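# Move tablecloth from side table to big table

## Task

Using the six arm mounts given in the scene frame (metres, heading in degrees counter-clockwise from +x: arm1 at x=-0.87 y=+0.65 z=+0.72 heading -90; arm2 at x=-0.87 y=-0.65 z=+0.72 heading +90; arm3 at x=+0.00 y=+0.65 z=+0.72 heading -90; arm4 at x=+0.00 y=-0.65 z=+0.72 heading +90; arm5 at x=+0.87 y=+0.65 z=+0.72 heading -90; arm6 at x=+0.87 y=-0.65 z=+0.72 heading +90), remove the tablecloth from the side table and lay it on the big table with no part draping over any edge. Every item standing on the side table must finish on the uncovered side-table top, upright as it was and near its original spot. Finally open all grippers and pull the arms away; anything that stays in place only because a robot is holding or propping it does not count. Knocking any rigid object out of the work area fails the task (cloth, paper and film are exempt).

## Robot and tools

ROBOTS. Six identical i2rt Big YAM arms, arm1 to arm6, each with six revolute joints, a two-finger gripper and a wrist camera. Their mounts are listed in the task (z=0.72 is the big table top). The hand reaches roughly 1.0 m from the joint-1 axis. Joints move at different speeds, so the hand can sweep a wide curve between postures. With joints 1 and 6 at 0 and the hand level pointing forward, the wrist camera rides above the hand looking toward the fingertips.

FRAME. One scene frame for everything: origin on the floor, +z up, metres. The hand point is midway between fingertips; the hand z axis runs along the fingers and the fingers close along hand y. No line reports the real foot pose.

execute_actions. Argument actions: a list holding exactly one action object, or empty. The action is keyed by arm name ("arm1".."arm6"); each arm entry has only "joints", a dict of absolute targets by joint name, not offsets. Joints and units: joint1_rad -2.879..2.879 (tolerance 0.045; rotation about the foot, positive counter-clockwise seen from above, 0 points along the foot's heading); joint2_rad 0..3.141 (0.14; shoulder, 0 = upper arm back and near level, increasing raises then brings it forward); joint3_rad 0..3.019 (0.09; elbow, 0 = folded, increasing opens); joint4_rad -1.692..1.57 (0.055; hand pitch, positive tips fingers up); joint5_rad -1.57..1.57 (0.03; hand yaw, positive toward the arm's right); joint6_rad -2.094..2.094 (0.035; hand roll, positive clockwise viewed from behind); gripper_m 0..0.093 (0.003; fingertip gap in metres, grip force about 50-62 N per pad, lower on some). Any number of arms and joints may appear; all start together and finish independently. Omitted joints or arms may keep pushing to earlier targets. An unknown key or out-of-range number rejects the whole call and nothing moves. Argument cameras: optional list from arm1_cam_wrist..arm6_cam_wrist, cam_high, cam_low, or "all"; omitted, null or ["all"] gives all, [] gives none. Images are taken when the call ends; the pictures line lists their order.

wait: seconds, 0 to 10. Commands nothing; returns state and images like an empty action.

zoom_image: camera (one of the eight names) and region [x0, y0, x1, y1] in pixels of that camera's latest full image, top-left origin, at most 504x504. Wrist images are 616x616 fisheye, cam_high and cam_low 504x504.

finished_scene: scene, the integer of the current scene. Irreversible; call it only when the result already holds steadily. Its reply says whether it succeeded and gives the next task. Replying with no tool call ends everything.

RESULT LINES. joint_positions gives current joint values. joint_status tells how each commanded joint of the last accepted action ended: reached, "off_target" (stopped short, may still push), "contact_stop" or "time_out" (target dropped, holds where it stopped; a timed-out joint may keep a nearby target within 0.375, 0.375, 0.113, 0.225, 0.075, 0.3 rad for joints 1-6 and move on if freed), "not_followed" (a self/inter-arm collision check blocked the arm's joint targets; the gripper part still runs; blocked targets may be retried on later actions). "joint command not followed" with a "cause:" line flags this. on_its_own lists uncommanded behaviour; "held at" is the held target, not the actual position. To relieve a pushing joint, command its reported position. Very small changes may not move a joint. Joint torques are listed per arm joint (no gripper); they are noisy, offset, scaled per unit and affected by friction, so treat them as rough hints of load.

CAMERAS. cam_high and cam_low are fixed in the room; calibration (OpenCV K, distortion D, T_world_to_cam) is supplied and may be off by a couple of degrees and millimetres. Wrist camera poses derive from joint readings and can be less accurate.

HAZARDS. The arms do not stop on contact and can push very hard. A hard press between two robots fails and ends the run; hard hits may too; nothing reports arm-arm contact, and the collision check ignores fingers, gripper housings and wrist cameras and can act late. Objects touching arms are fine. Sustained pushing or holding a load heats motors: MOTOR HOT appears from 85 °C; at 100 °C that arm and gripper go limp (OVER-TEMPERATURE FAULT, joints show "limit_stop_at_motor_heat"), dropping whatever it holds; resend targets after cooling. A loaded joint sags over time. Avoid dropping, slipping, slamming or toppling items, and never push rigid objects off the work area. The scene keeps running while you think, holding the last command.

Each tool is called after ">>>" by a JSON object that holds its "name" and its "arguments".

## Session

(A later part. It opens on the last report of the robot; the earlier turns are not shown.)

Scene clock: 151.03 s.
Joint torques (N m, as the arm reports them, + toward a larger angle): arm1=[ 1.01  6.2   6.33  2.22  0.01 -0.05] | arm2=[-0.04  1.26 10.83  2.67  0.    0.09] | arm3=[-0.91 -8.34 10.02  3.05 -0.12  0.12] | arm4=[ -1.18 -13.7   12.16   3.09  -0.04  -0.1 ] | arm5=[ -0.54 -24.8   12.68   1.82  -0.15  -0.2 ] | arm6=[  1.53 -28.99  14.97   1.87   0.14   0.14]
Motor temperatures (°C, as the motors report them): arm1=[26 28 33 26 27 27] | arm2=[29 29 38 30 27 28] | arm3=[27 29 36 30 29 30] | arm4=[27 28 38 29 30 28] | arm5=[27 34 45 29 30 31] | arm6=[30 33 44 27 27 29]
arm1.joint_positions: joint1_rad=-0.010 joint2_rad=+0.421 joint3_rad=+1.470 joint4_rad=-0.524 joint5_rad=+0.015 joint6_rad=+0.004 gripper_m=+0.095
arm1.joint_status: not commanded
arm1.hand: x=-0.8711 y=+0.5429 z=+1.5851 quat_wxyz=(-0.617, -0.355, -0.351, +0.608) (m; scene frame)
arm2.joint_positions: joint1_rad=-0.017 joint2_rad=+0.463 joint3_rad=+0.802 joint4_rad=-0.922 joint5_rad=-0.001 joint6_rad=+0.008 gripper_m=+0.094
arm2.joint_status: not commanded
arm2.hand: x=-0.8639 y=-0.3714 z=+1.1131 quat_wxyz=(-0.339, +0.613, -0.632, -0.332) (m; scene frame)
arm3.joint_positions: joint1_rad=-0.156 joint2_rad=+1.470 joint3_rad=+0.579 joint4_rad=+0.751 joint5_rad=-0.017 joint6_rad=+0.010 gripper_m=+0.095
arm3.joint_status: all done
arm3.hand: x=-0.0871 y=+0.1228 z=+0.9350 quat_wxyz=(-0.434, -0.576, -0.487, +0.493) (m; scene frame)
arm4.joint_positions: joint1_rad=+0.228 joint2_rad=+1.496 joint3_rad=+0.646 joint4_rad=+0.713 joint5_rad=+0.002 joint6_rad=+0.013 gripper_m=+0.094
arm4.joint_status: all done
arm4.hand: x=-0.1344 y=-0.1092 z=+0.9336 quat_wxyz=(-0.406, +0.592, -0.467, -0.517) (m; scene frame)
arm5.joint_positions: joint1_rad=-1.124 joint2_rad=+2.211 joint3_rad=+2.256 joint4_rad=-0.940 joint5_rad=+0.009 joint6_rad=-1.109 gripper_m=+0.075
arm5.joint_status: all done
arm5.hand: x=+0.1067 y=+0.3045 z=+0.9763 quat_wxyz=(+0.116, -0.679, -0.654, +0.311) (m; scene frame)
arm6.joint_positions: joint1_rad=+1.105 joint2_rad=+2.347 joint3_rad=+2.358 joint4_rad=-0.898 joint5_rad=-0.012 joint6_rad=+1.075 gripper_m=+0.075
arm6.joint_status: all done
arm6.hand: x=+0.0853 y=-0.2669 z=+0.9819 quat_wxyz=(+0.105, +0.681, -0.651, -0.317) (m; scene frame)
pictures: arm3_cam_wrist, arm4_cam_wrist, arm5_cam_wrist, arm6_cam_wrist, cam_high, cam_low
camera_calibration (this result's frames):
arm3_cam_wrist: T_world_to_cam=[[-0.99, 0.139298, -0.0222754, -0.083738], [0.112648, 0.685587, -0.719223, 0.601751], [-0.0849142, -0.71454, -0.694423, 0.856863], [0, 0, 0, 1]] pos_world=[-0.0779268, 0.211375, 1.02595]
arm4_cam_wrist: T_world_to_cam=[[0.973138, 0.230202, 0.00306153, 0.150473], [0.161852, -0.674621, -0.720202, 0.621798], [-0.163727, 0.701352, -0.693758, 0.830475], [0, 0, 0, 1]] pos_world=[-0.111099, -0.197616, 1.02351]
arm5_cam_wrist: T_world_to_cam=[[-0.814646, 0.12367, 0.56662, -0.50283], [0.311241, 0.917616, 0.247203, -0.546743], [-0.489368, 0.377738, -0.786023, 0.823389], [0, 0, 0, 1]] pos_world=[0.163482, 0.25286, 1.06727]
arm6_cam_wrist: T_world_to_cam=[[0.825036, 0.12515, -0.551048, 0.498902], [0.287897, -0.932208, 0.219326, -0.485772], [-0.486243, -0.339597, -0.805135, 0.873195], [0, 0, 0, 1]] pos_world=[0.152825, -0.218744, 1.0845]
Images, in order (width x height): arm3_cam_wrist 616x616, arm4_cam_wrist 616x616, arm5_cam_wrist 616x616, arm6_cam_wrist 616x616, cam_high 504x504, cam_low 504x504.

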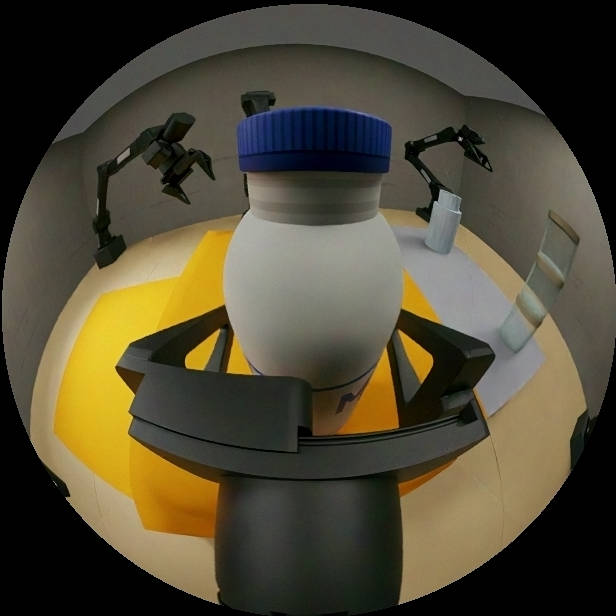

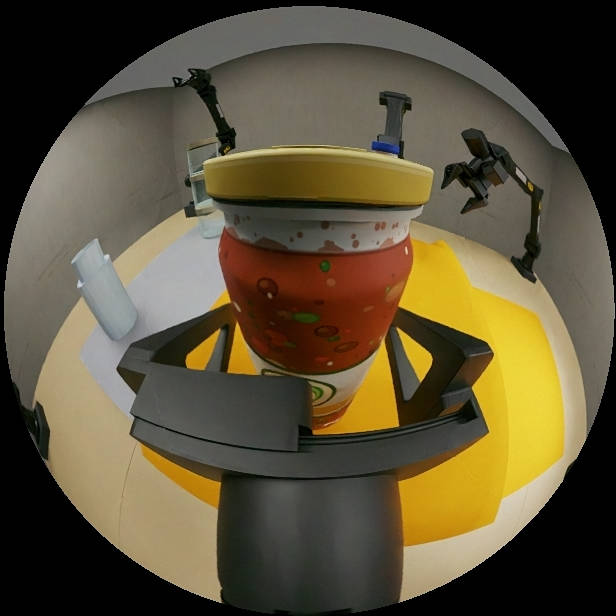

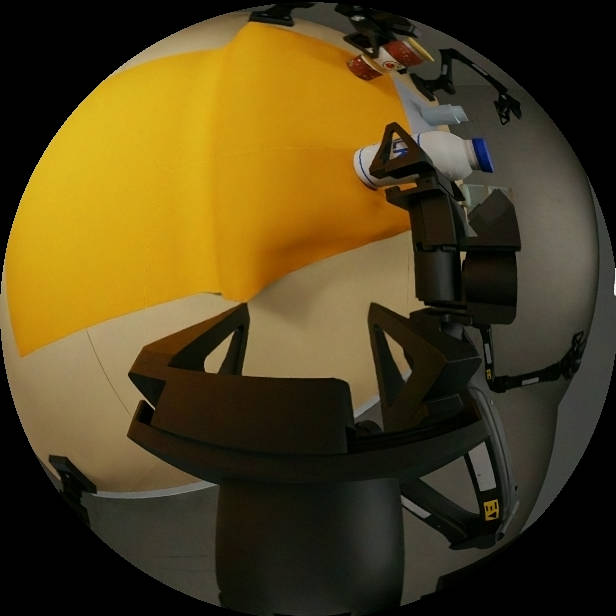

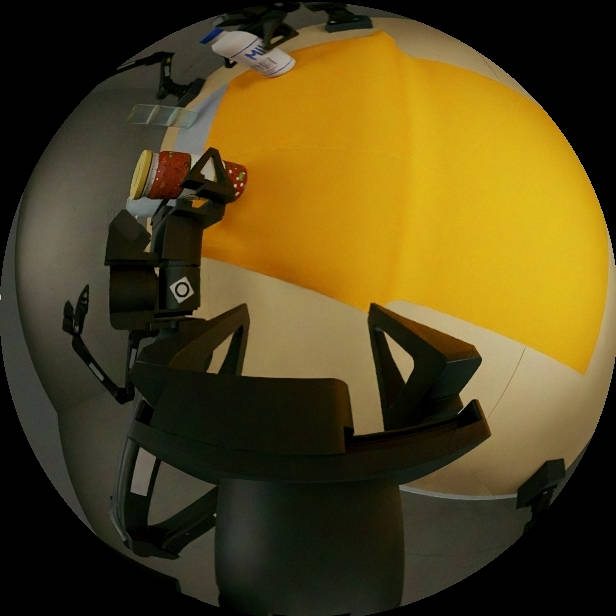

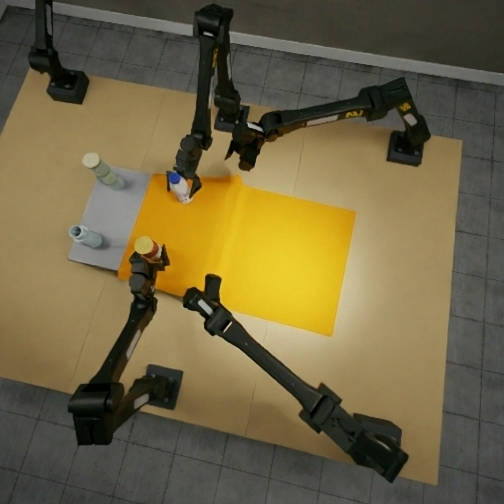

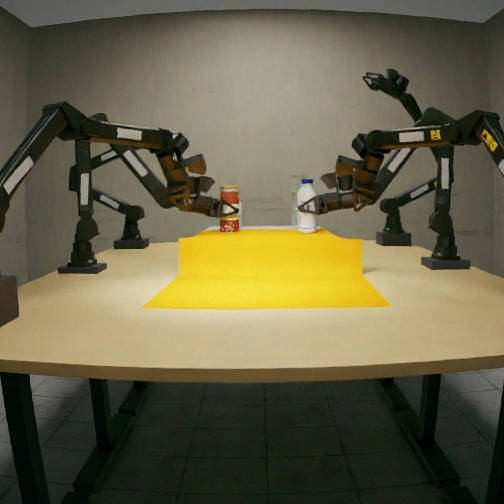

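>>> {"name": "execute_actions", "arguments": {"actions": [{"arm3":{"joints":{"gripper_m":0.045}},"arm4":{"joints":{"gripper_m":0.045}},"arm5":{"joints":{"joint1_rad":-1.108,"joint2_rad":2.44}},"arm6":{"joints":{"joint1_rad":1.095,"joint2_rad":2.555}}}], "cameras": ["arm5_cam_wrist","arm6_cam_wrist","cam_high","cam_low"]}}

Scene clock: 164.37 s.
Joint torques (N m, as the arm reports them, + toward a larger angle): arm1=[ 0.96  6.2   6.33  2.22  0.02 -0.06] | arm2=[-0.57  0.62 10.87  2.39  0.06  0.03] | arm3=[-0.85 -8.27 10.04  3.05 -0.14  0.12] | arm4=[ -1.05 -13.41  12.14   3.07  -0.14  -0.11] | arm5=[  0.09 -30.56  10.17   1.38  -0.16  -0.21] | arm6=[  0.15 -32.34  12.97   1.32   0.12   0.18]
Motor temperatures (°C, as the motors report them): arm1=[26 28 33 26 27 27] | arm2=[29 29 39 30 27 28] | arm3=[27 29 35 30 29 30] | arm4=[27 28 37 30 30 28] | arm5=[27 35 48 29 30 31] | arm6=[30 35 45 27 27 29]
arm1.joint_positions: joint1_rad=-0.010 joint2_rad=+0.421 joint3_rad=+1.470 joint4_rad=-0.524 joint5_rad=+0.015 joint6_rad=+0.004 gripper_m=+0.095
arm1.joint_status: not commanded
arm1.hand: x=-0.8711 y=+0.5429 z=+1.5851 quat_wxyz=(-0.617, -0.355, -0.351, +0.608) (m; scene frame)
arm2.joint_positions: joint1_rad=-0.017 joint2_rad=+0.463 joint3_rad=+0.802 joint4_rad=-0.922 joint5_rad=-0.001 joint6_rad=+0.008 gripper_m=+0.094
arm2.joint_status: not commanded
arm2.hand: x=-0.8639 y=-0.3714 z=+1.1131 quat_wxyz=(-0.339, +0.613, -0.632, -0.332) (m; scene frame)
arm3.joint_positions: joint1_rad=-0.156 joint2_rad=+1.470 joint3_rad=+0.579 joint4_rad=+0.751 joint5_rad=-0.016 joint6_rad=+0.009 gripper_m=+0.064
arm3.joint_status: gripper_m off_target (ended at +0.064, target +0.045)
arm3.hand: x=-0.0876 y=+0.1229 z=+0.9350 quat_wxyz=(-0.434, -0.576, -0.486, +0.494) (m; scene frame)
arm4.joint_positions: joint1_rad=+0.227 joint2_rad=+1.496 joint3_rad=+0.646 joint4_rad=+0.715 joint5_rad=+0.005 joint6_rad=+0.013 gripper_m=+0.066
arm4.joint_status: gripper_m off_target (ended at +0.066, target +0.045)
arm4.hand: x=-0.1336 y=-0.1089 z=+0.9339 quat_wxyz=(-0.407, +0.591, -0.467, -0.516) (m; scene frame)
arm5.joint_positions: joint1_rad=-1.113 joint2_rad=+2.444 joint3_rad=+2.288 joint4_rad=-0.936 joint5_rad=+0.009 joint6_rad=-1.109 gripper_m=+0.075
arm5.joint_status: all done
arm5.hand: x=+0.1025 y=+0.2934 z=+0.8011 quat_wxyz=(+0.083, -0.696, -0.678, +0.222) (m; scene frame)
arm6.joint_positions: joint1_rad=+1.103 joint2_rad=+2.584 joint3_rad=+2.375 joint4_rad=-0.893 joint5_rad=-0.012 joint6_rad=+1.075 gripper_m=+0.075
arm6.joint_status: all done
arm6.hand: x=+0.0948 y=-0.2688 z=+0.7899 quat_wxyz=(+0.074, +0.702, -0.674, -0.219) (m; scene frame)
pictures: arm5_cam_wrist, arm6_cam_wrist, cam_high, cam_low
camera_calibration (this result's frames):
arm5_cam_wrist: T_world_to_cam=[[-0.904453, 0.0741449, 0.420081, -0.264383], [0.246425, 0.894652, 0.372656, -0.57905], [-0.348196, 0.440568, -0.827441, 0.688083], [0, 0, 0, 1]] pos_world=[0.143158, 0.234504, 0.896197]
arm6_cam_wrist: T_world_to_cam=[[0.916543, 0.0777136, -0.392314, 0.238646], [0.22955, -0.905493, 0.356917, -0.54416], [-0.3275, -0.417186, -0.847762, 0.720357], [0, 0, 0, 1]] pos_world=[0.142099, -0.210756, 0.898535]
Images, in order (width x height): arm5_cam_wrist 616x616, arm6_cam_wrist 616x616, cam_high 504x504, cam_low 504x504.

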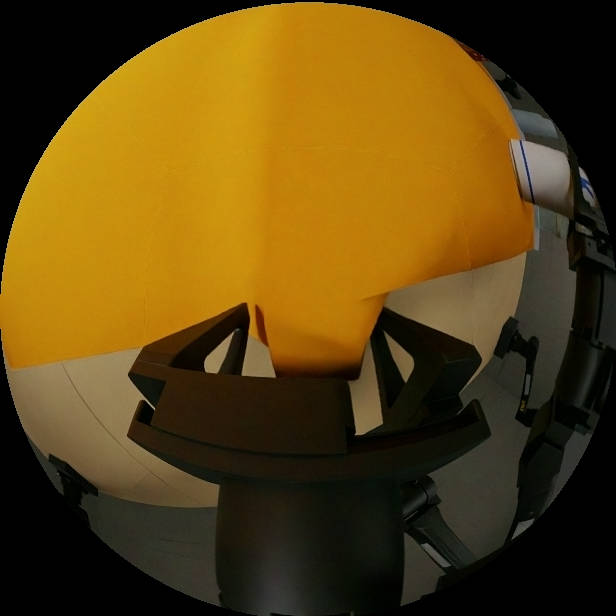

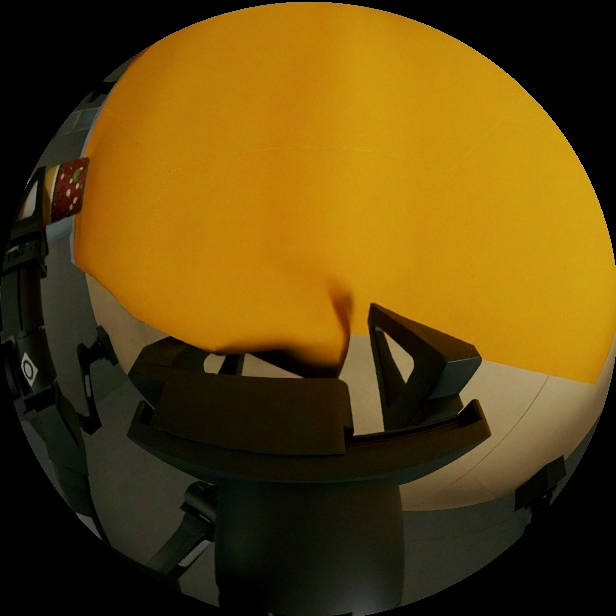

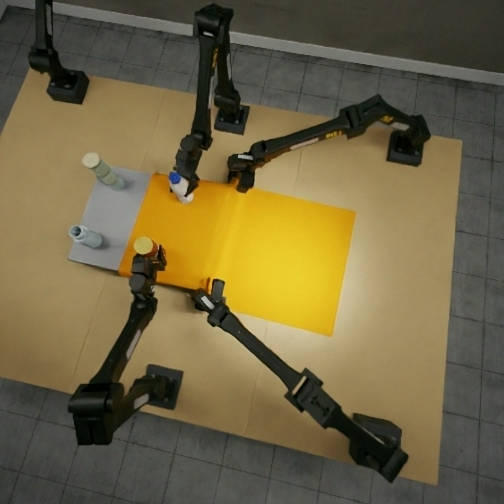

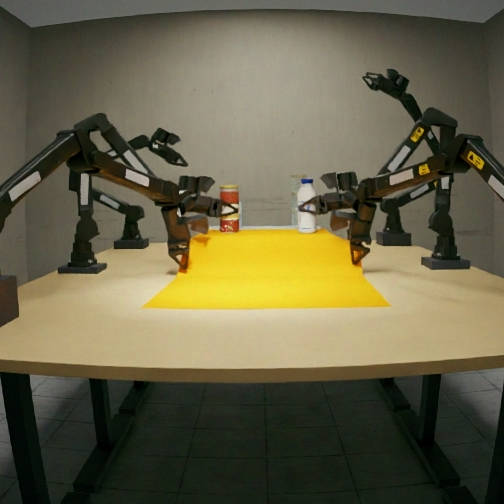

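>>> {"name": "execute_actions", "arguments": {"actions": [{"arm3":{"joints":{"joint2_rad":1.3}},"arm4":{"joints":{"joint2_rad":1.32}},"arm5":{"joints":{"gripper_m":0.0}},"arm6":{"joints":{"gripper_m":0.0}}}], "cameras": ["arm5_cam_wrist","arm6_cam_wrist","cam_high","cam_low"]}}

Scene clock: 170.30 s.
Joint torques (N m, as the arm reports them, + toward a larger angle): arm1=[ 0.98  6.22  6.33  2.22  0.02 -0.05] | arm2=[ 0.56  0.41 10.91  2.79 -0.01  0.05] | arm3=[-0.82 -7.67 11.01  3.   -0.15  0.12] | arm4=[ -1.02 -14.83  13.01   3.21  -0.14  -0.11] | arm5=[  0.03 -30.36  10.14   1.35  -0.08  -0.21] | arm6=[  0.7  -32.65  12.68   1.27   0.13   0.16]
Motor temperatures (°C, as the motors report them): arm1=[26 28 33 26 27 27] | arm2=[29 29 39 30 27 28] | arm3=[27 29 35 30 29 30] | arm4=[27 28 37 30 30 28] | arm5=[27 36 47 29 30 31] | arm6=[30 36 44 27 27 29]
arm1.joint_positions: joint1_rad=-0.010 joint2_rad=+0.421 joint3_rad=+1.470 joint4_rad=-0.524 joint5_rad=+0.015 joint6_rad=+0.004 gripper_m=+0.095
arm1.joint_status: not commanded
arm1.hand: x=-0.8711 y=+0.5429 z=+1.5851 quat_wxyz=(-0.617, -0.355, -0.351, +0.608) (m; scene frame)
arm2.joint_positions: joint1_rad=-0.017 joint2_rad=+0.463 joint3_rad=+0.802 joint4_rad=-0.922 joint5_rad=-0.001 joint6_rad=+0.008 gripper_m=+0.094
arm2.joint_status: not commanded
arm2.hand: x=-0.8639 y=-0.3714 z=+1.1131 quat_wxyz=(-0.339, +0.613, -0.632, -0.332) (m; scene frame)
arm3.joint_positions: joint1_rad=-0.156 joint2_rad=+1.315 joint3_rad=+0.579 joint4_rad=+0.751 joint5_rad=-0.016 joint6_rad=+0.009 gripper_m=+0.064
arm3.joint_status: all done
arm3.hand: x=-0.0858 y=+0.1372 z=+1.0134 quat_wxyz=(-0.470, -0.535, -0.452, +0.537) (m; scene frame)
arm4.joint_positions: joint1_rad=+0.227 joint2_rad=+1.361 joint3_rad=+0.646 joint4_rad=+0.711 joint5_rad=+0.005 joint6_rad=+0.013 gripper_m=+0.066
arm4.joint_status: all done
arm4.hand: x=-0.1312 y=-0.1220 z=+1.0048 quat_wxyz=(-0.436, +0.556, -0.439, -0.555) (m; scene frame)
arm5.joint_positions: joint1_rad=-1.112 joint2_rad=+2.444 joint3_rad=+2.288 joint4_rad=-0.936 joint5_rad=+0.007 joint6_rad=-1.109 gripper_m=+0.001
arm5.joint_status: all done
arm5.hand: x=+0.1032 y=+0.2919 z=+0.8010 quat_wxyz=(+0.082, -0.695, -0.678, +0.223) (m; scene frame)
arm6.joint_positions: joint1_rad=+1.100 joint2_rad=+2.584 joint3_rad=+2.375 joint4_rad=-0.893 joint5_rad=-0.011 joint6_rad=+1.075 gripper_m=+0.001
arm6.joint_status: all done
arm6.hand: x=+0.0962 y=-0.2660 z=+0.7899 quat_wxyz=(+0.073, +0.701, -0.675, -0.219) (m; scene frame)
pictures: arm5_cam_wrist, arm6_cam_wrist, cam_high, cam_low
camera_calibration (this result's frames):
arm5_cam_wrist: T_world_to_cam=[[-0.904932, 0.0726105, 0.419316, -0.262544], [0.244003, 0.895811, 0.371463, -0.577036], [-0.348656, 0.438463, -0.828365, 0.690365], [0, 0, 0, 1]] pos_world=[0.143914, 0.233279, 0.896311]
arm6_cam_wrist: T_world_to_cam=[[0.916945, 0.0744968, -0.391999, 0.236036], [0.226025, -0.906576, 0.356417, -0.541518], [-0.328824, -0.415416, -0.848118, 0.722854], [0, 0, 0, 1]] pos_world=[0.143657, -0.208226, 0.898598]
Images, in order (width x height): arm5_cam_wrist 616x616, arm6_cam_wrist 616x616, cam_high 504x504, cam_low 504x504.

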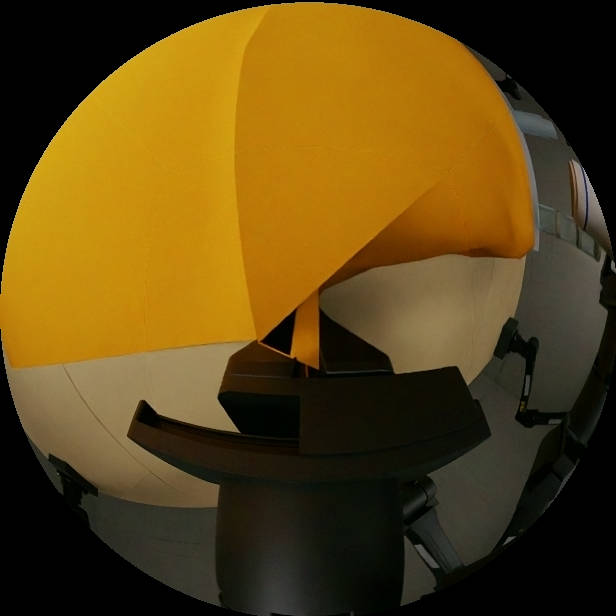

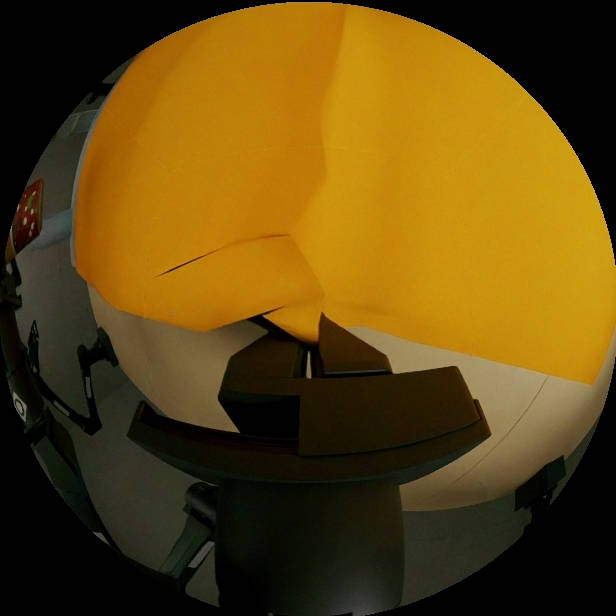

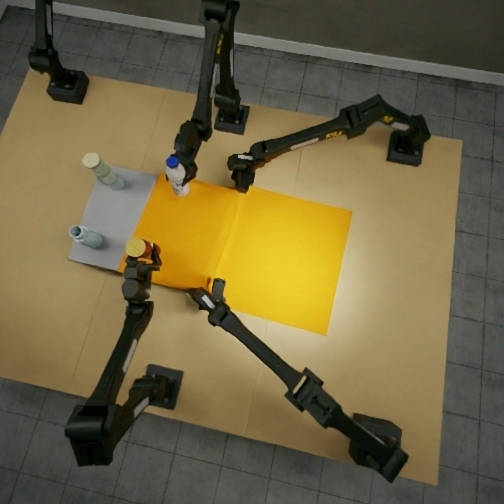

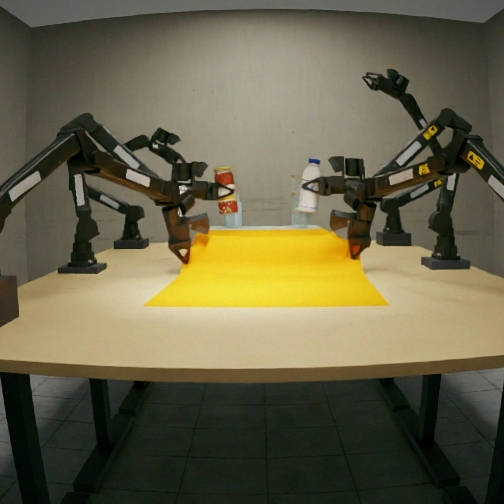

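>>> {"name": "execute_actions", "arguments": {"actions": [{"arm5":{"joints":{"joint1_rad":-0.975,"joint2_rad":1.97,"joint3_rad":1.77,"joint4_rad":-1.065,"joint6_rad":-0.98}},"arm6":{"joints":{"joint1_rad":0.958,"joint2_rad":2.05,"joint3_rad":1.745,"joint4_rad":-0.955,"joint6_rad":0.94}}}], "cameras": ["cam_high","cam_low"]}}

Scene clock: 186.37 s.
Joint torques (N m, as the arm reports them, + toward a larger angle): arm1=[ 1.01  6.2   6.34  2.22  0.01 -0.05] | arm2=[-0.15  0.73 10.85  2.58  0.05  0.05] | arm3=[-0.83 -7.74 11.05  3.02 -0.15  0.12] | arm4=[ -1.03 -15.06  13.04   3.21  -0.14  -0.1 ] | arm5=[ -0.68 -20.31   8.46   0.31  -0.14   0.06] | arm6=[  0.69 -23.07  10.57   0.67   0.19  -0.09]
Motor temperatures (°C, as the motors report them): arm1=[26 28 33 26 27 27] | arm2=[29 29 39 30 27 28] | arm3=[27 30 35 30 29 30] | arm4=[27 28 37 30 30 28] | arm5=[27 37 46 29 30 31] | arm6=[30 38 43 27 27 29]
arm1.joint_positions: joint1_rad=-0.010 joint2_rad=+0.421 joint3_rad=+1.470 joint4_rad=-0.524 joint5_rad=+0.015 joint6_rad=+0.004 gripper_m=+0.095
arm1.joint_status: not commanded
arm1.hand: x=-0.8711 y=+0.5429 z=+1.5851 quat_wxyz=(-0.617, -0.355, -0.351, +0.608) (m; scene frame)
arm2.joint_positions: joint1_rad=-0.017 joint2_rad=+0.463 joint3_rad=+0.802 joint4_rad=-0.922 joint5_rad=-0.001 joint6_rad=+0.008 gripper_m=+0.094
arm2.joint_status: not commanded
arm2.hand: x=-0.8639 y=-0.3714 z=+1.1131 quat_wxyz=(-0.339, +0.613, -0.632, -0.332) (m; scene frame)
arm3.joint_positions: joint1_rad=-0.156 joint2_rad=+1.315 joint3_rad=+0.579 joint4_rad=+0.751 joint5_rad=-0.016 joint6_rad=+0.009 gripper_m=+0.064
arm3.joint_status: not commanded
arm3.hand: x=-0.0858 y=+0.1372 z=+1.0134 quat_wxyz=(-0.470, -0.535, -0.452, +0.537) (m; scene frame)
arm4.joint_positions: joint1_rad=+0.227 joint2_rad=+1.361 joint3_rad=+0.646 joint4_rad=+0.711 joint5_rad=+0.005 joint6_rad=+0.013 gripper_m=+0.066
arm4.joint_status: not commanded
arm4.hand: x=-0.1312 y=-0.1220 z=+1.0048 quat_wxyz=(-0.436, +0.556, -0.439, -0.555) (m; scene frame)
arm5.joint_positions: joint1_rad=-0.971 joint2_rad=+1.939 joint3_rad=+1.771 joint4_rad=-1.055 joint5_rad=+0.009 joint6_rad=-0.991 gripper_m=+0.001
arm5.joint_status: all done
arm5.hand: x=+0.2989 y=+0.2778 z=+0.9211 quat_wxyz=(+0.040, -0.697, -0.696, +0.168) (m; scene frame)
arm6.joint_positions: joint1_rad=+0.957 joint2_rad=+2.047 joint3_rad=+1.735 joint4_rad=-0.952 joint5_rad=-0.013 joint6_rad=+0.954 gripper_m=+0.001
arm6.joint_status: all done
arm6.hand: x=+0.2983 y=-0.2571 z=+0.9005 quat_wxyz=(+0.030, +0.704, -0.694, -0.149) (m; scene frame)
pictures: cam_high, cam_low
Images, in order (width x height): cam_high 504x504, cam_low 504x504.

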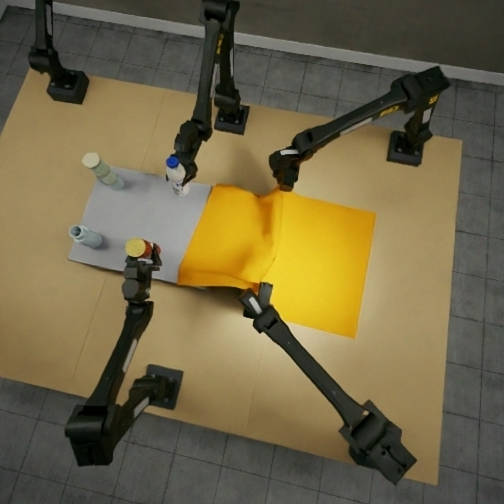

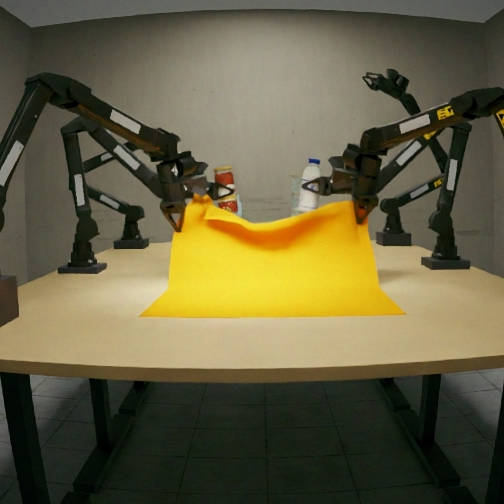

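>>> {"name": "execute_actions", "arguments": {"actions": [{"arm3":{"joints":{"joint2_rad":1.465}},"arm4":{"joints":{"joint2_rad":1.488}},"arm5":{"joints":{"joint1_rad":-0.647,"joint2_rad":1.49,"joint3_rad":1.27,"joint4_rad":-1.09,"joint6_rad":-0.66}},"arm6":{"joints":{"joint1_rad":0.638,"joint2_rad":1.57,"joint3_rad":1.21,"joint4_rad":-0.93,"joint6_rad":0.63}}}], "cameras": ["cam_high","cam_low","arm1_cam_wrist","arm2_cam_wrist"]}}

Scene clock: 198.17 s.
Joint torques (N m, as the arm reports them, + toward a larger angle): arm1=[ 0.97  6.2   6.32  2.22  0.01 -0.05] | arm2=[-1.07  0.63 10.68  2.67 -0.04  0.02] | arm3=[-0.83 -8.83  9.68  2.68 -0.12  0.13] | arm4=[ -1.12 -14.55  11.67   2.75  -0.15  -0.14] | arm5=[ -0.03 -11.69   8.33   0.32  -0.02   0.05] | arm6=[  1.05 -13.43  10.45   0.94   0.02  -0.11]
Motor temperatures (°C, as the motors report them): arm1=[26 28 34 26 27 27] | arm2=[29 29 39 30 27 28] | arm3=[27 30 35 30 29 30] | arm4=[27 28 38 30 30 28] | arm5=[27 35 44 29 30 31] | arm6=[30 36 42 26 27 29]
arm1.joint_positions: joint1_rad=-0.010 joint2_rad=+0.421 joint3_rad=+1.470 joint4_rad=-0.524 joint5_rad=+0.015 joint6_rad=+0.004 gripper_m=+0.095
arm1.joint_status: not commanded
arm1.hand: x=-0.8711 y=+0.5429 z=+1.5851 quat_wxyz=(-0.617, -0.355, -0.351, +0.608) (m; scene frame)
arm2.joint_positions: joint1_rad=-0.017 joint2_rad=+0.463 joint3_rad=+0.802 joint4_rad=-0.922 joint5_rad=-0.001 joint6_rad=+0.008 gripper_m=+0.094
arm2.joint_status: not commanded
arm2.hand: x=-0.8639 y=-0.3714 z=+1.1131 quat_wxyz=(-0.339, +0.613, -0.632, -0.332) (m; scene frame)
arm3.joint_positions: joint1_rad=-0.156 joint2_rad=+1.477 joint3_rad=+0.583 joint4_rad=+0.761 joint5_rad=-0.017 joint6_rad=+0.008 gripper_m=+0.064
arm3.joint_status: all done
arm3.hand: x=-0.0878 y=+0.1209 z=+0.9356 quat_wxyz=(-0.435, -0.574, -0.485, +0.496) (m; scene frame)
arm4.joint_positions: joint1_rad=+0.227 joint2_rad=+1.507 joint3_rad=+0.651 joint4_rad=+0.722 joint5_rad=+0.005 joint6_rad=+0.016 gripper_m=+0.066
arm4.joint_status: all done
arm4.hand: x=-0.1343 y=-0.1065 z=+0.9327 quat_wxyz=(-0.407, +0.590, -0.468, -0.517) (m; scene frame)
arm5.joint_positions: joint1_rad=-0.650 joint2_rad=+1.467 joint3_rad=+1.271 joint4_rad=-1.083 joint5_rad=+0.006 joint6_rad=-0.672 gripper_m=+0.001
arm5.joint_status: all done
arm5.hand: x=+0.5614 y=+0.2623 z=+0.9605 quat_wxyz=(-0.013, -0.699, -0.700, +0.144) (m; scene frame)
arm6.joint_positions: joint1_rad=+0.640 joint2_rad=+1.559 joint3_rad=+1.202 joint4_rad=-0.934 joint5_rad=-0.010 joint6_rad=+0.643 gripper_m=+0.001
arm6.joint_status: all done
arm6.hand: x=+0.5597 y=-0.2440 z=+0.9571 quat_wxyz=(-0.017, +0.703, -0.697, -0.138) (m; scene frame)
pictures: arm1_cam_wrist, arm2_cam_wrist, cam_high, cam_low
camera_calibration (this result's frames):
arm1_cam_wrist: T_world_to_cam=[[-0.999998, -0.00150942, -0.00144169, -0.87354], [0.00130012, 0.0899244, -0.995948, 1.53887], [0.00163295, -0.995947, -0.0899222, 0.808215], [0, 0, 0, 1]] pos_world=[-0.876859, 0.665239, 1.60405]
arm2_cam_wrist: T_world_to_cam=[[0.999841, -0.00851841, -0.015673, 0.880968], [-0.0135986, -0.932613, -0.360622, 0.0471643], [-0.0115449, 0.360778, -0.93258, 1.2845], [0, 0, 0, 1]] pos_world=[-0.865357, -0.411927, 1.22871]
Images, in order (width x height): arm1_cam_wrist 616x616, arm2_cam_wrist 616x616, cam_high 504x504, cam_low 504x504.

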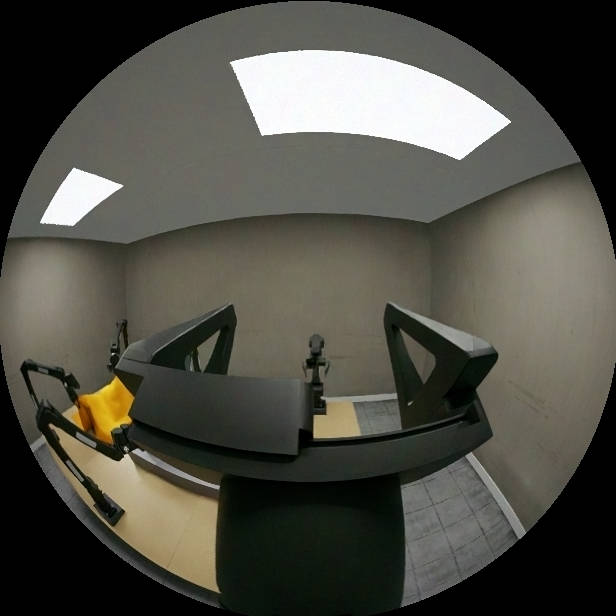

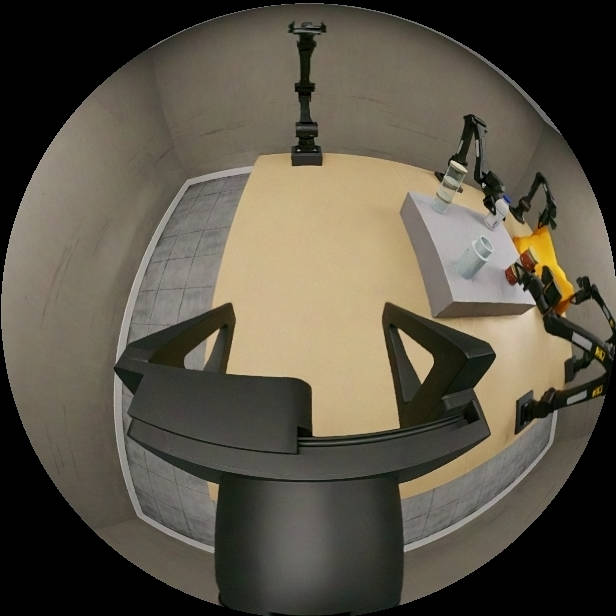

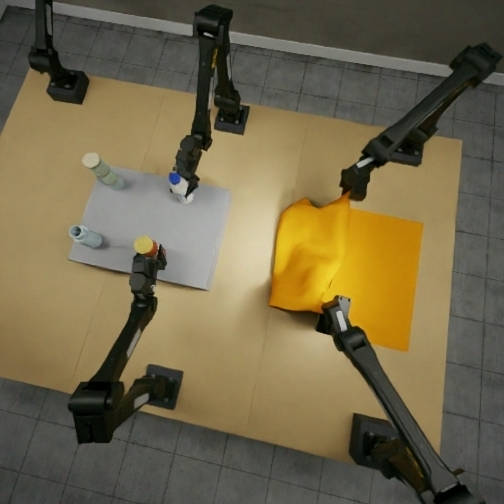

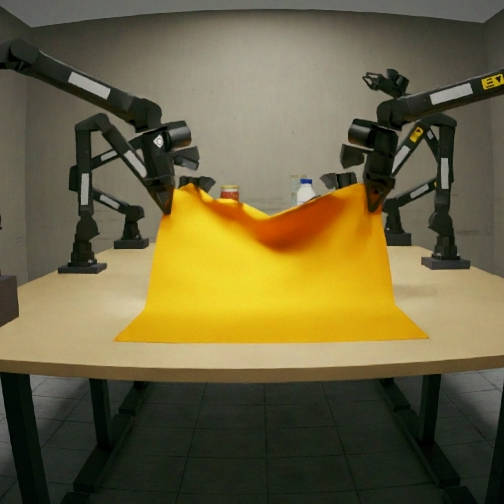

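>>> {"name": "execute_actions", "arguments": {"actions": [{"arm3":{"joints":{"gripper_m":0.093}},"arm4":{"joints":{"gripper_m":0.093}},"arm5":{"joints":{"joint1_rad":-0.774,"joint2_rad":1.775,"joint3_rad":1.22,"joint4_rad":-0.73,"joint6_rad":-0.8}},"arm6":{"joints":{"joint1_rad":0.765,"joint2_rad":1.89,"joint4_rad":-0.6,"joint6_rad":0.77}}}], "cameras": ["cam_high","cam_low"]}}

Scene clock: 206.53 s.
Joint torques (N m, as the arm reports them, + toward a larger angle): arm1=[ 1.    6.23  6.33  2.22  0.02 -0.05] | arm2=[-0.47  0.21 10.62  2.57 -0.01  0.04] | arm3=[-0.85 -8.29  9.72  2.69 -0.12  0.13] | arm4=[ -1.1  -14.5   11.68   2.78  -0.15  -0.14] | arm5=[  0.27 -17.98   7.29   1.07  -0.08  -0.26] | arm6=[  0.57 -19.22   8.82   1.14   0.06   0.18]
Motor temperatures (°C, as the motors report them): arm1=[26 28 34 27 27 27] | arm2=[29 29 40 30 27 28] | arm3=[27 30 35 30 29 30] | arm4=[27 28 37 30 30 28] | arm5=[27 34 43 29 30 31] | arm6=[30 35 41 26 27 29]
arm1.joint_positions: joint1_rad=-0.010 joint2_rad=+0.421 joint3_rad=+1.470 joint4_rad=-0.524 joint5_rad=+0.015 joint6_rad=+0.004 gripper_m=+0.095
arm1.joint_status: not commanded
arm1.hand: x=-0.8711 y=+0.5429 z=+1.5851 quat_wxyz=(-0.617, -0.355, -0.351, +0.608) (m; scene frame)
arm2.joint_positions: joint1_rad=-0.017 joint2_rad=+0.463 joint3_rad=+0.802 joint4_rad=-0.922 joint5_rad=-0.001 joint6_rad=+0.008 gripper_m=+0.094
arm2.joint_status: not commanded
arm2.hand: x=-0.8639 y=-0.3714 z=+1.1131 quat_wxyz=(-0.339, +0.613, -0.632, -0.332) (m; scene frame)
arm3.joint_positions: joint1_rad=-0.156 joint2_rad=+1.470 joint3_rad=+0.583 joint4_rad=+0.761 joint5_rad=-0.017 joint6_rad=+0.008 gripper_m=+0.093
arm3.joint_status: all done
arm3.hand: x=-0.0878 y=+0.1213 z=+0.9393 quat_wxyz=(-0.437, -0.572, -0.484, +0.498) (m; scene frame)
arm4.joint_positions: joint1_rad=+0.227 joint2_rad=+1.507 joint3_rad=+0.651 joint4_rad=+0.722 joint5_rad=+0.005 joint6_rad=+0.017 gripper_m=+0.093
arm4.joint_status: all done
arm4.hand: x=-0.1343 y=-0.1065 z=+0.9327 quat_wxyz=(-0.407, +0.590, -0.468, -0.518) (m; scene frame)
arm5.joint_positions: joint1_rad=-0.782 joint2_rad=+1.776 joint3_rad=+1.218 joint4_rad=-0.742 joint5_rad=+0.008 joint6_rad=-0.788 gripper_m=+0.001
arm5.joint_status: all done
arm5.hand: x=+0.4696 y=+0.2653 z=+0.8046 quat_wxyz=(+0.006, -0.706, -0.695, +0.135) (m; scene frame)
arm6.joint_positions: joint1_rad=+0.770 joint2_rad=+1.902 joint3_rad=+1.199 joint4_rad=-0.611 joint5_rad=-0.010 joint6_rad=+0.756 gripper_m=+0.001
arm6.joint_status: all done
arm6.hand: x=+0.4738 y=-0.2501 z=+0.7984 quat_wxyz=(+0.000, +0.710, -0.693, -0.127) (m; scene frame)
pictures: cam_high, cam_low
Images, in order (width x height): cam_high 504x504, cam_low 504x504.

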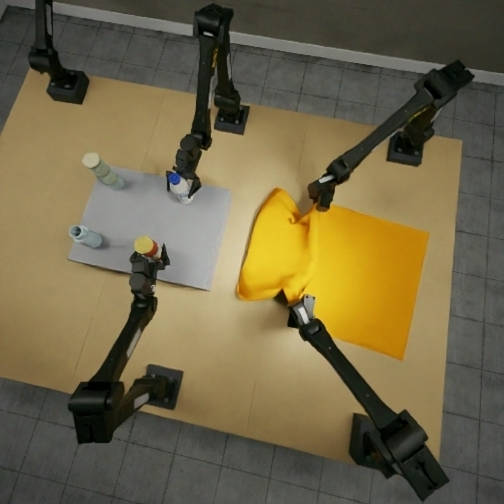

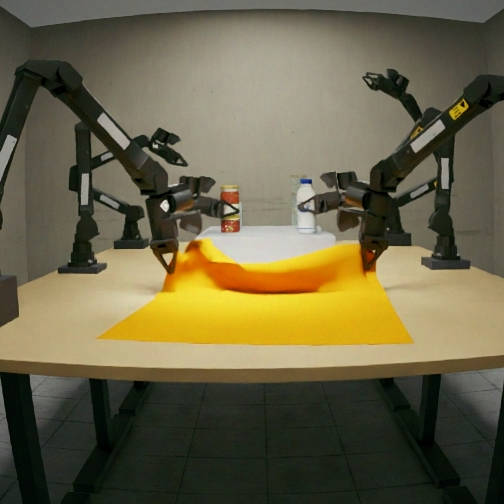

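>>> {"name": "execute_actions", "arguments": {"actions": [{"arm3":{"joints":{"joint2_rad":0.9}},"arm4":{"joints":{"joint2_rad":0.9}},"arm5":{"joints":{"gripper_m":0.07}},"arm6":{"joints":{"gripper_m":0.07}}}], "cameras": ["cam_high","cam_low"]}}

Scene clock: 212.27 s.
Joint torques (N m, as the arm reports them, + toward a larger angle): arm1=[ 0.98  6.22  6.33  2.22  0.01 -0.05] | arm2=[-0.77  0.88 10.75  2.57 -0.08  0.05] | arm3=[-0.86 -1.89 12.43  2.28 -0.12  0.12] | arm4=[-1.02 -5.33 14.42  2.16 -0.15 -0.14] | arm5=[  0.33 -17.76   7.31   1.08  -0.08  -0.24] | arm6=[  0.85 -19.14   8.74   1.25   0.06   0.18]
Motor temperatures (°C, as the motors report them): arm1=[26 28 34 27 27 27] | arm2=[29 29 40 30 27 28] | arm3=[27 30 35 30 29 30] | arm4=[27 28 37 30 30 28] | arm5=[27 34 43 29 30 31] | arm6=[30 35 40 26 27 29]
arm1.joint_positions: joint1_rad=-0.010 joint2_rad=+0.421 joint3_rad=+1.470 joint4_rad=-0.524 joint5_rad=+0.015 joint6_rad=+0.004 gripper_m=+0.095
arm1.joint_status: not commanded
arm1.hand: x=-0.8711 y=+0.5429 z=+1.5851 quat_wxyz=(-0.617, -0.355, -0.351, +0.608) (m; scene frame)
arm2.joint_positions: joint1_rad=-0.017 joint2_rad=+0.463 joint3_rad=+0.802 joint4_rad=-0.922 joint5_rad=-0.001 joint6_rad=+0.008 gripper_m=+0.094
arm2.joint_status: not commanded
arm2.hand: x=-0.8639 y=-0.3714 z=+1.1131 quat_wxyz=(-0.339, +0.613, -0.632, -0.332) (m; scene frame)
arm3.joint_positions: joint1_rad=-0.156 joint2_rad=+0.890 joint3_rad=+0.583 joint4_rad=+0.762 joint5_rad=-0.017 joint6_rad=+0.008 gripper_m=+0.093
arm3.joint_status: all done
arm3.hand: x=-0.0706 y=+0.2362 z=+1.2119 quat_wxyz=(-0.556, -0.402, -0.342, +0.642) (m; scene frame)
arm4.joint_positions: joint1_rad=+0.227 joint2_rad=+0.893 joint3_rad=+0.651 joint4_rad=+0.728 joint5_rad=+0.005 joint6_rad=+0.017 gripper_m=+0.093
arm4.joint_status: all done
arm4.hand: x=-0.1057 y=-0.2373 z=+1.2327 quat_wxyz=(-0.526, +0.405, -0.320, -0.676) (m; scene frame)
arm5.joint_positions: joint1_rad=-0.781 joint2_rad=+1.776 joint3_rad=+1.218 joint4_rad=-0.742 joint5_rad=+0.008 joint6_rad=-0.788 gripper_m=+0.070
arm5.joint_status: all done
arm5.hand: x=+0.4699 y=+0.2650 z=+0.8046 quat_wxyz=(+0.006, -0.706, -0.696, +0.135) (m; scene frame)
arm6.joint_positions: joint1_rad=+0.770 joint2_rad=+1.902 joint3_rad=+1.199 joint4_rad=-0.611 joint5_rad=-0.010 joint6_rad=+0.756 gripper_m=+0.070
arm6.joint_status: all done
arm6.hand: x=+0.4738 y=-0.2501 z=+0.7984 quat_wxyz=(+0.000, +0.710, -0.693, -0.127) (m; scene frame)
pictures: cam_high, cam_low
Images, in order (width x height): cam_high 504x504, cam_low 504x504.

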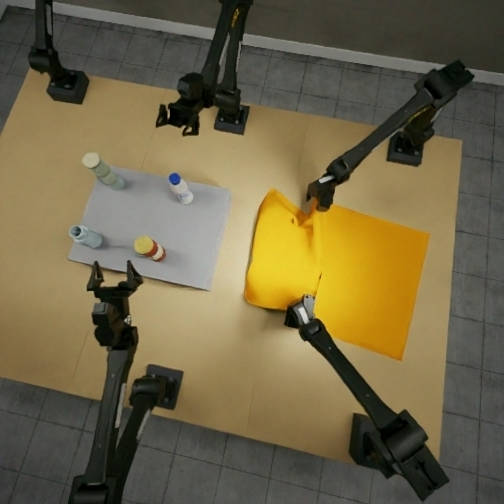

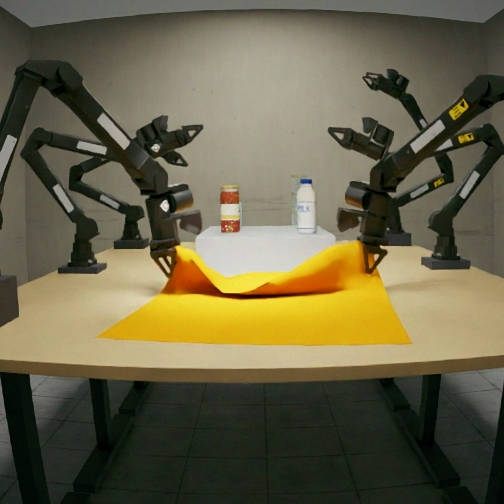

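>>> {"name": "execute_actions", "arguments": {"actions": [{"arm5":{"joints":{"joint1_rad":-0.9,"joint2_rad":1.2,"joint4_rad":-1.4}},"arm6":{"joints":{"joint1_rad":0.9,"joint2_rad":1.3,"joint4_rad":-1.3}}}], "cameras": ["cam_high","cam_low"]}}

Scene clock: 217.17 s.
Joint torques (N m, as the arm reports them, + toward a larger angle): arm1=[ 0.96  6.22  6.32  2.22  0.02 -0.06] | arm2=[-0.38  0.41 10.54  2.75  0.02  0.02] | arm3=[-0.86 -1.86 12.43  2.3  -0.12  0.13] | arm4=[-1.   -5.34 14.44  2.18 -0.16 -0.14] | arm5=[ 0.09 -6.34  8.67 -0.1  -0.11 -0.24] | arm6=[ 0.44 -9.67 11.05  0.23  0.18  0.16]
Motor temperatures (°C, as the motors report them): arm1=[26 28 34 27 27 27] | arm2=[29 29 40 30 27 28] | arm3=[27 30 36 30 29 30] | arm4=[27 28 38 29 30 28] | arm5=[27 34 43 29 30 31] | arm6=[30 35 40 26 27 29]
arm1.joint_positions: joint1_rad=-0.010 joint2_rad=+0.421 joint3_rad=+1.470 joint4_rad=-0.524 joint5_rad=+0.015 joint6_rad=+0.004 gripper_m=+0.095
arm1.joint_status: not commanded
arm1.hand: x=-0.8711 y=+0.5429 z=+1.5851 quat_wxyz=(-0.617, -0.355, -0.351, +0.608) (m; scene frame)
arm2.joint_positions: joint1_rad=-0.017 joint2_rad=+0.463 joint3_rad=+0.802 joint4_rad=-0.922 joint5_rad=-0.001 joint6_rad=+0.008 gripper_m=+0.094
arm2.joint_status: not commanded
arm2.hand: x=-0.8639 y=-0.3714 z=+1.1131 quat_wxyz=(-0.339, +0.613, -0.632, -0.332) (m; scene frame)
arm3.joint_positions: joint1_rad=-0.156 joint2_rad=+0.890 joint3_rad=+0.583 joint4_rad=+0.762 joint5_rad=-0.017 joint6_rad=+0.008 gripper_m=+0.093
arm3.joint_status: not commanded
arm3.hand: x=-0.0706 y=+0.2362 z=+1.2119 quat_wxyz=(-0.556, -0.402, -0.342, +0.642) (m; scene frame)
arm4.joint_positions: joint1_rad=+0.227 joint2_rad=+0.893 joint3_rad=+0.651 joint4_rad=+0.728 joint5_rad=+0.005 joint6_rad=+0.017 gripper_m=+0.093
arm4.joint_status: not commanded
arm4.hand: x=-0.1057 y=-0.2373 z=+1.2327 quat_wxyz=(-0.526, +0.405, -0.320, -0.676) (m; scene frame)
arm5.joint_positions: joint1_rad=-0.904 joint2_rad=+1.180 joint3_rad=+1.217 joint4_rad=-1.385 joint5_rad=+0.008 joint6_rad=-0.789 gripper_m=+0.070
arm5.joint_status: all done
arm5.hand: x=+0.5688 y=+0.4245 z=+1.0374 quat_wxyz=(+0.013, -0.749, -0.653, +0.110) (m; scene frame)
arm6.joint_positions: joint1_rad=+0.904 joint2_rad=+1.287 joint3_rad=+1.198 joint4_rad=-1.291 joint5_rad=-0.011 joint6_rad=+0.756 gripper_m=+0.070
arm6.joint_status: all done
arm6.hand: x=+0.5451 y=-0.4022 z=+1.0546 quat_wxyz=(+0.008, +0.757, -0.646, -0.094) (m; scene frame)
pictures: cam_high, cam_low
Images, in order (width x height): cam_high 504x504, cam_low 504x504.

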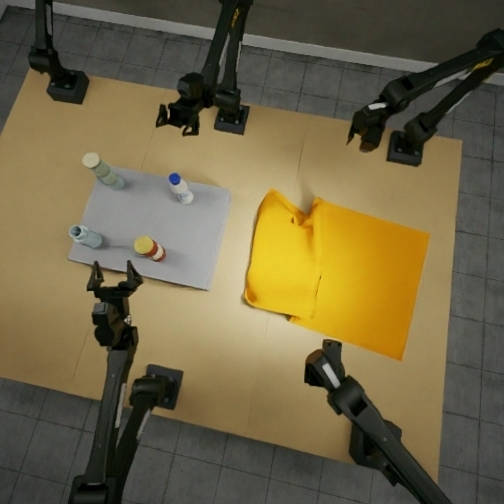

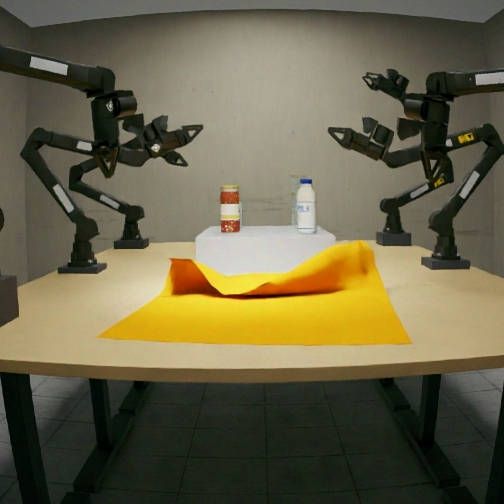

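>>> {"name": "finished_scene", "arguments": {"scene": 1}}

The scene is finished: the task was done.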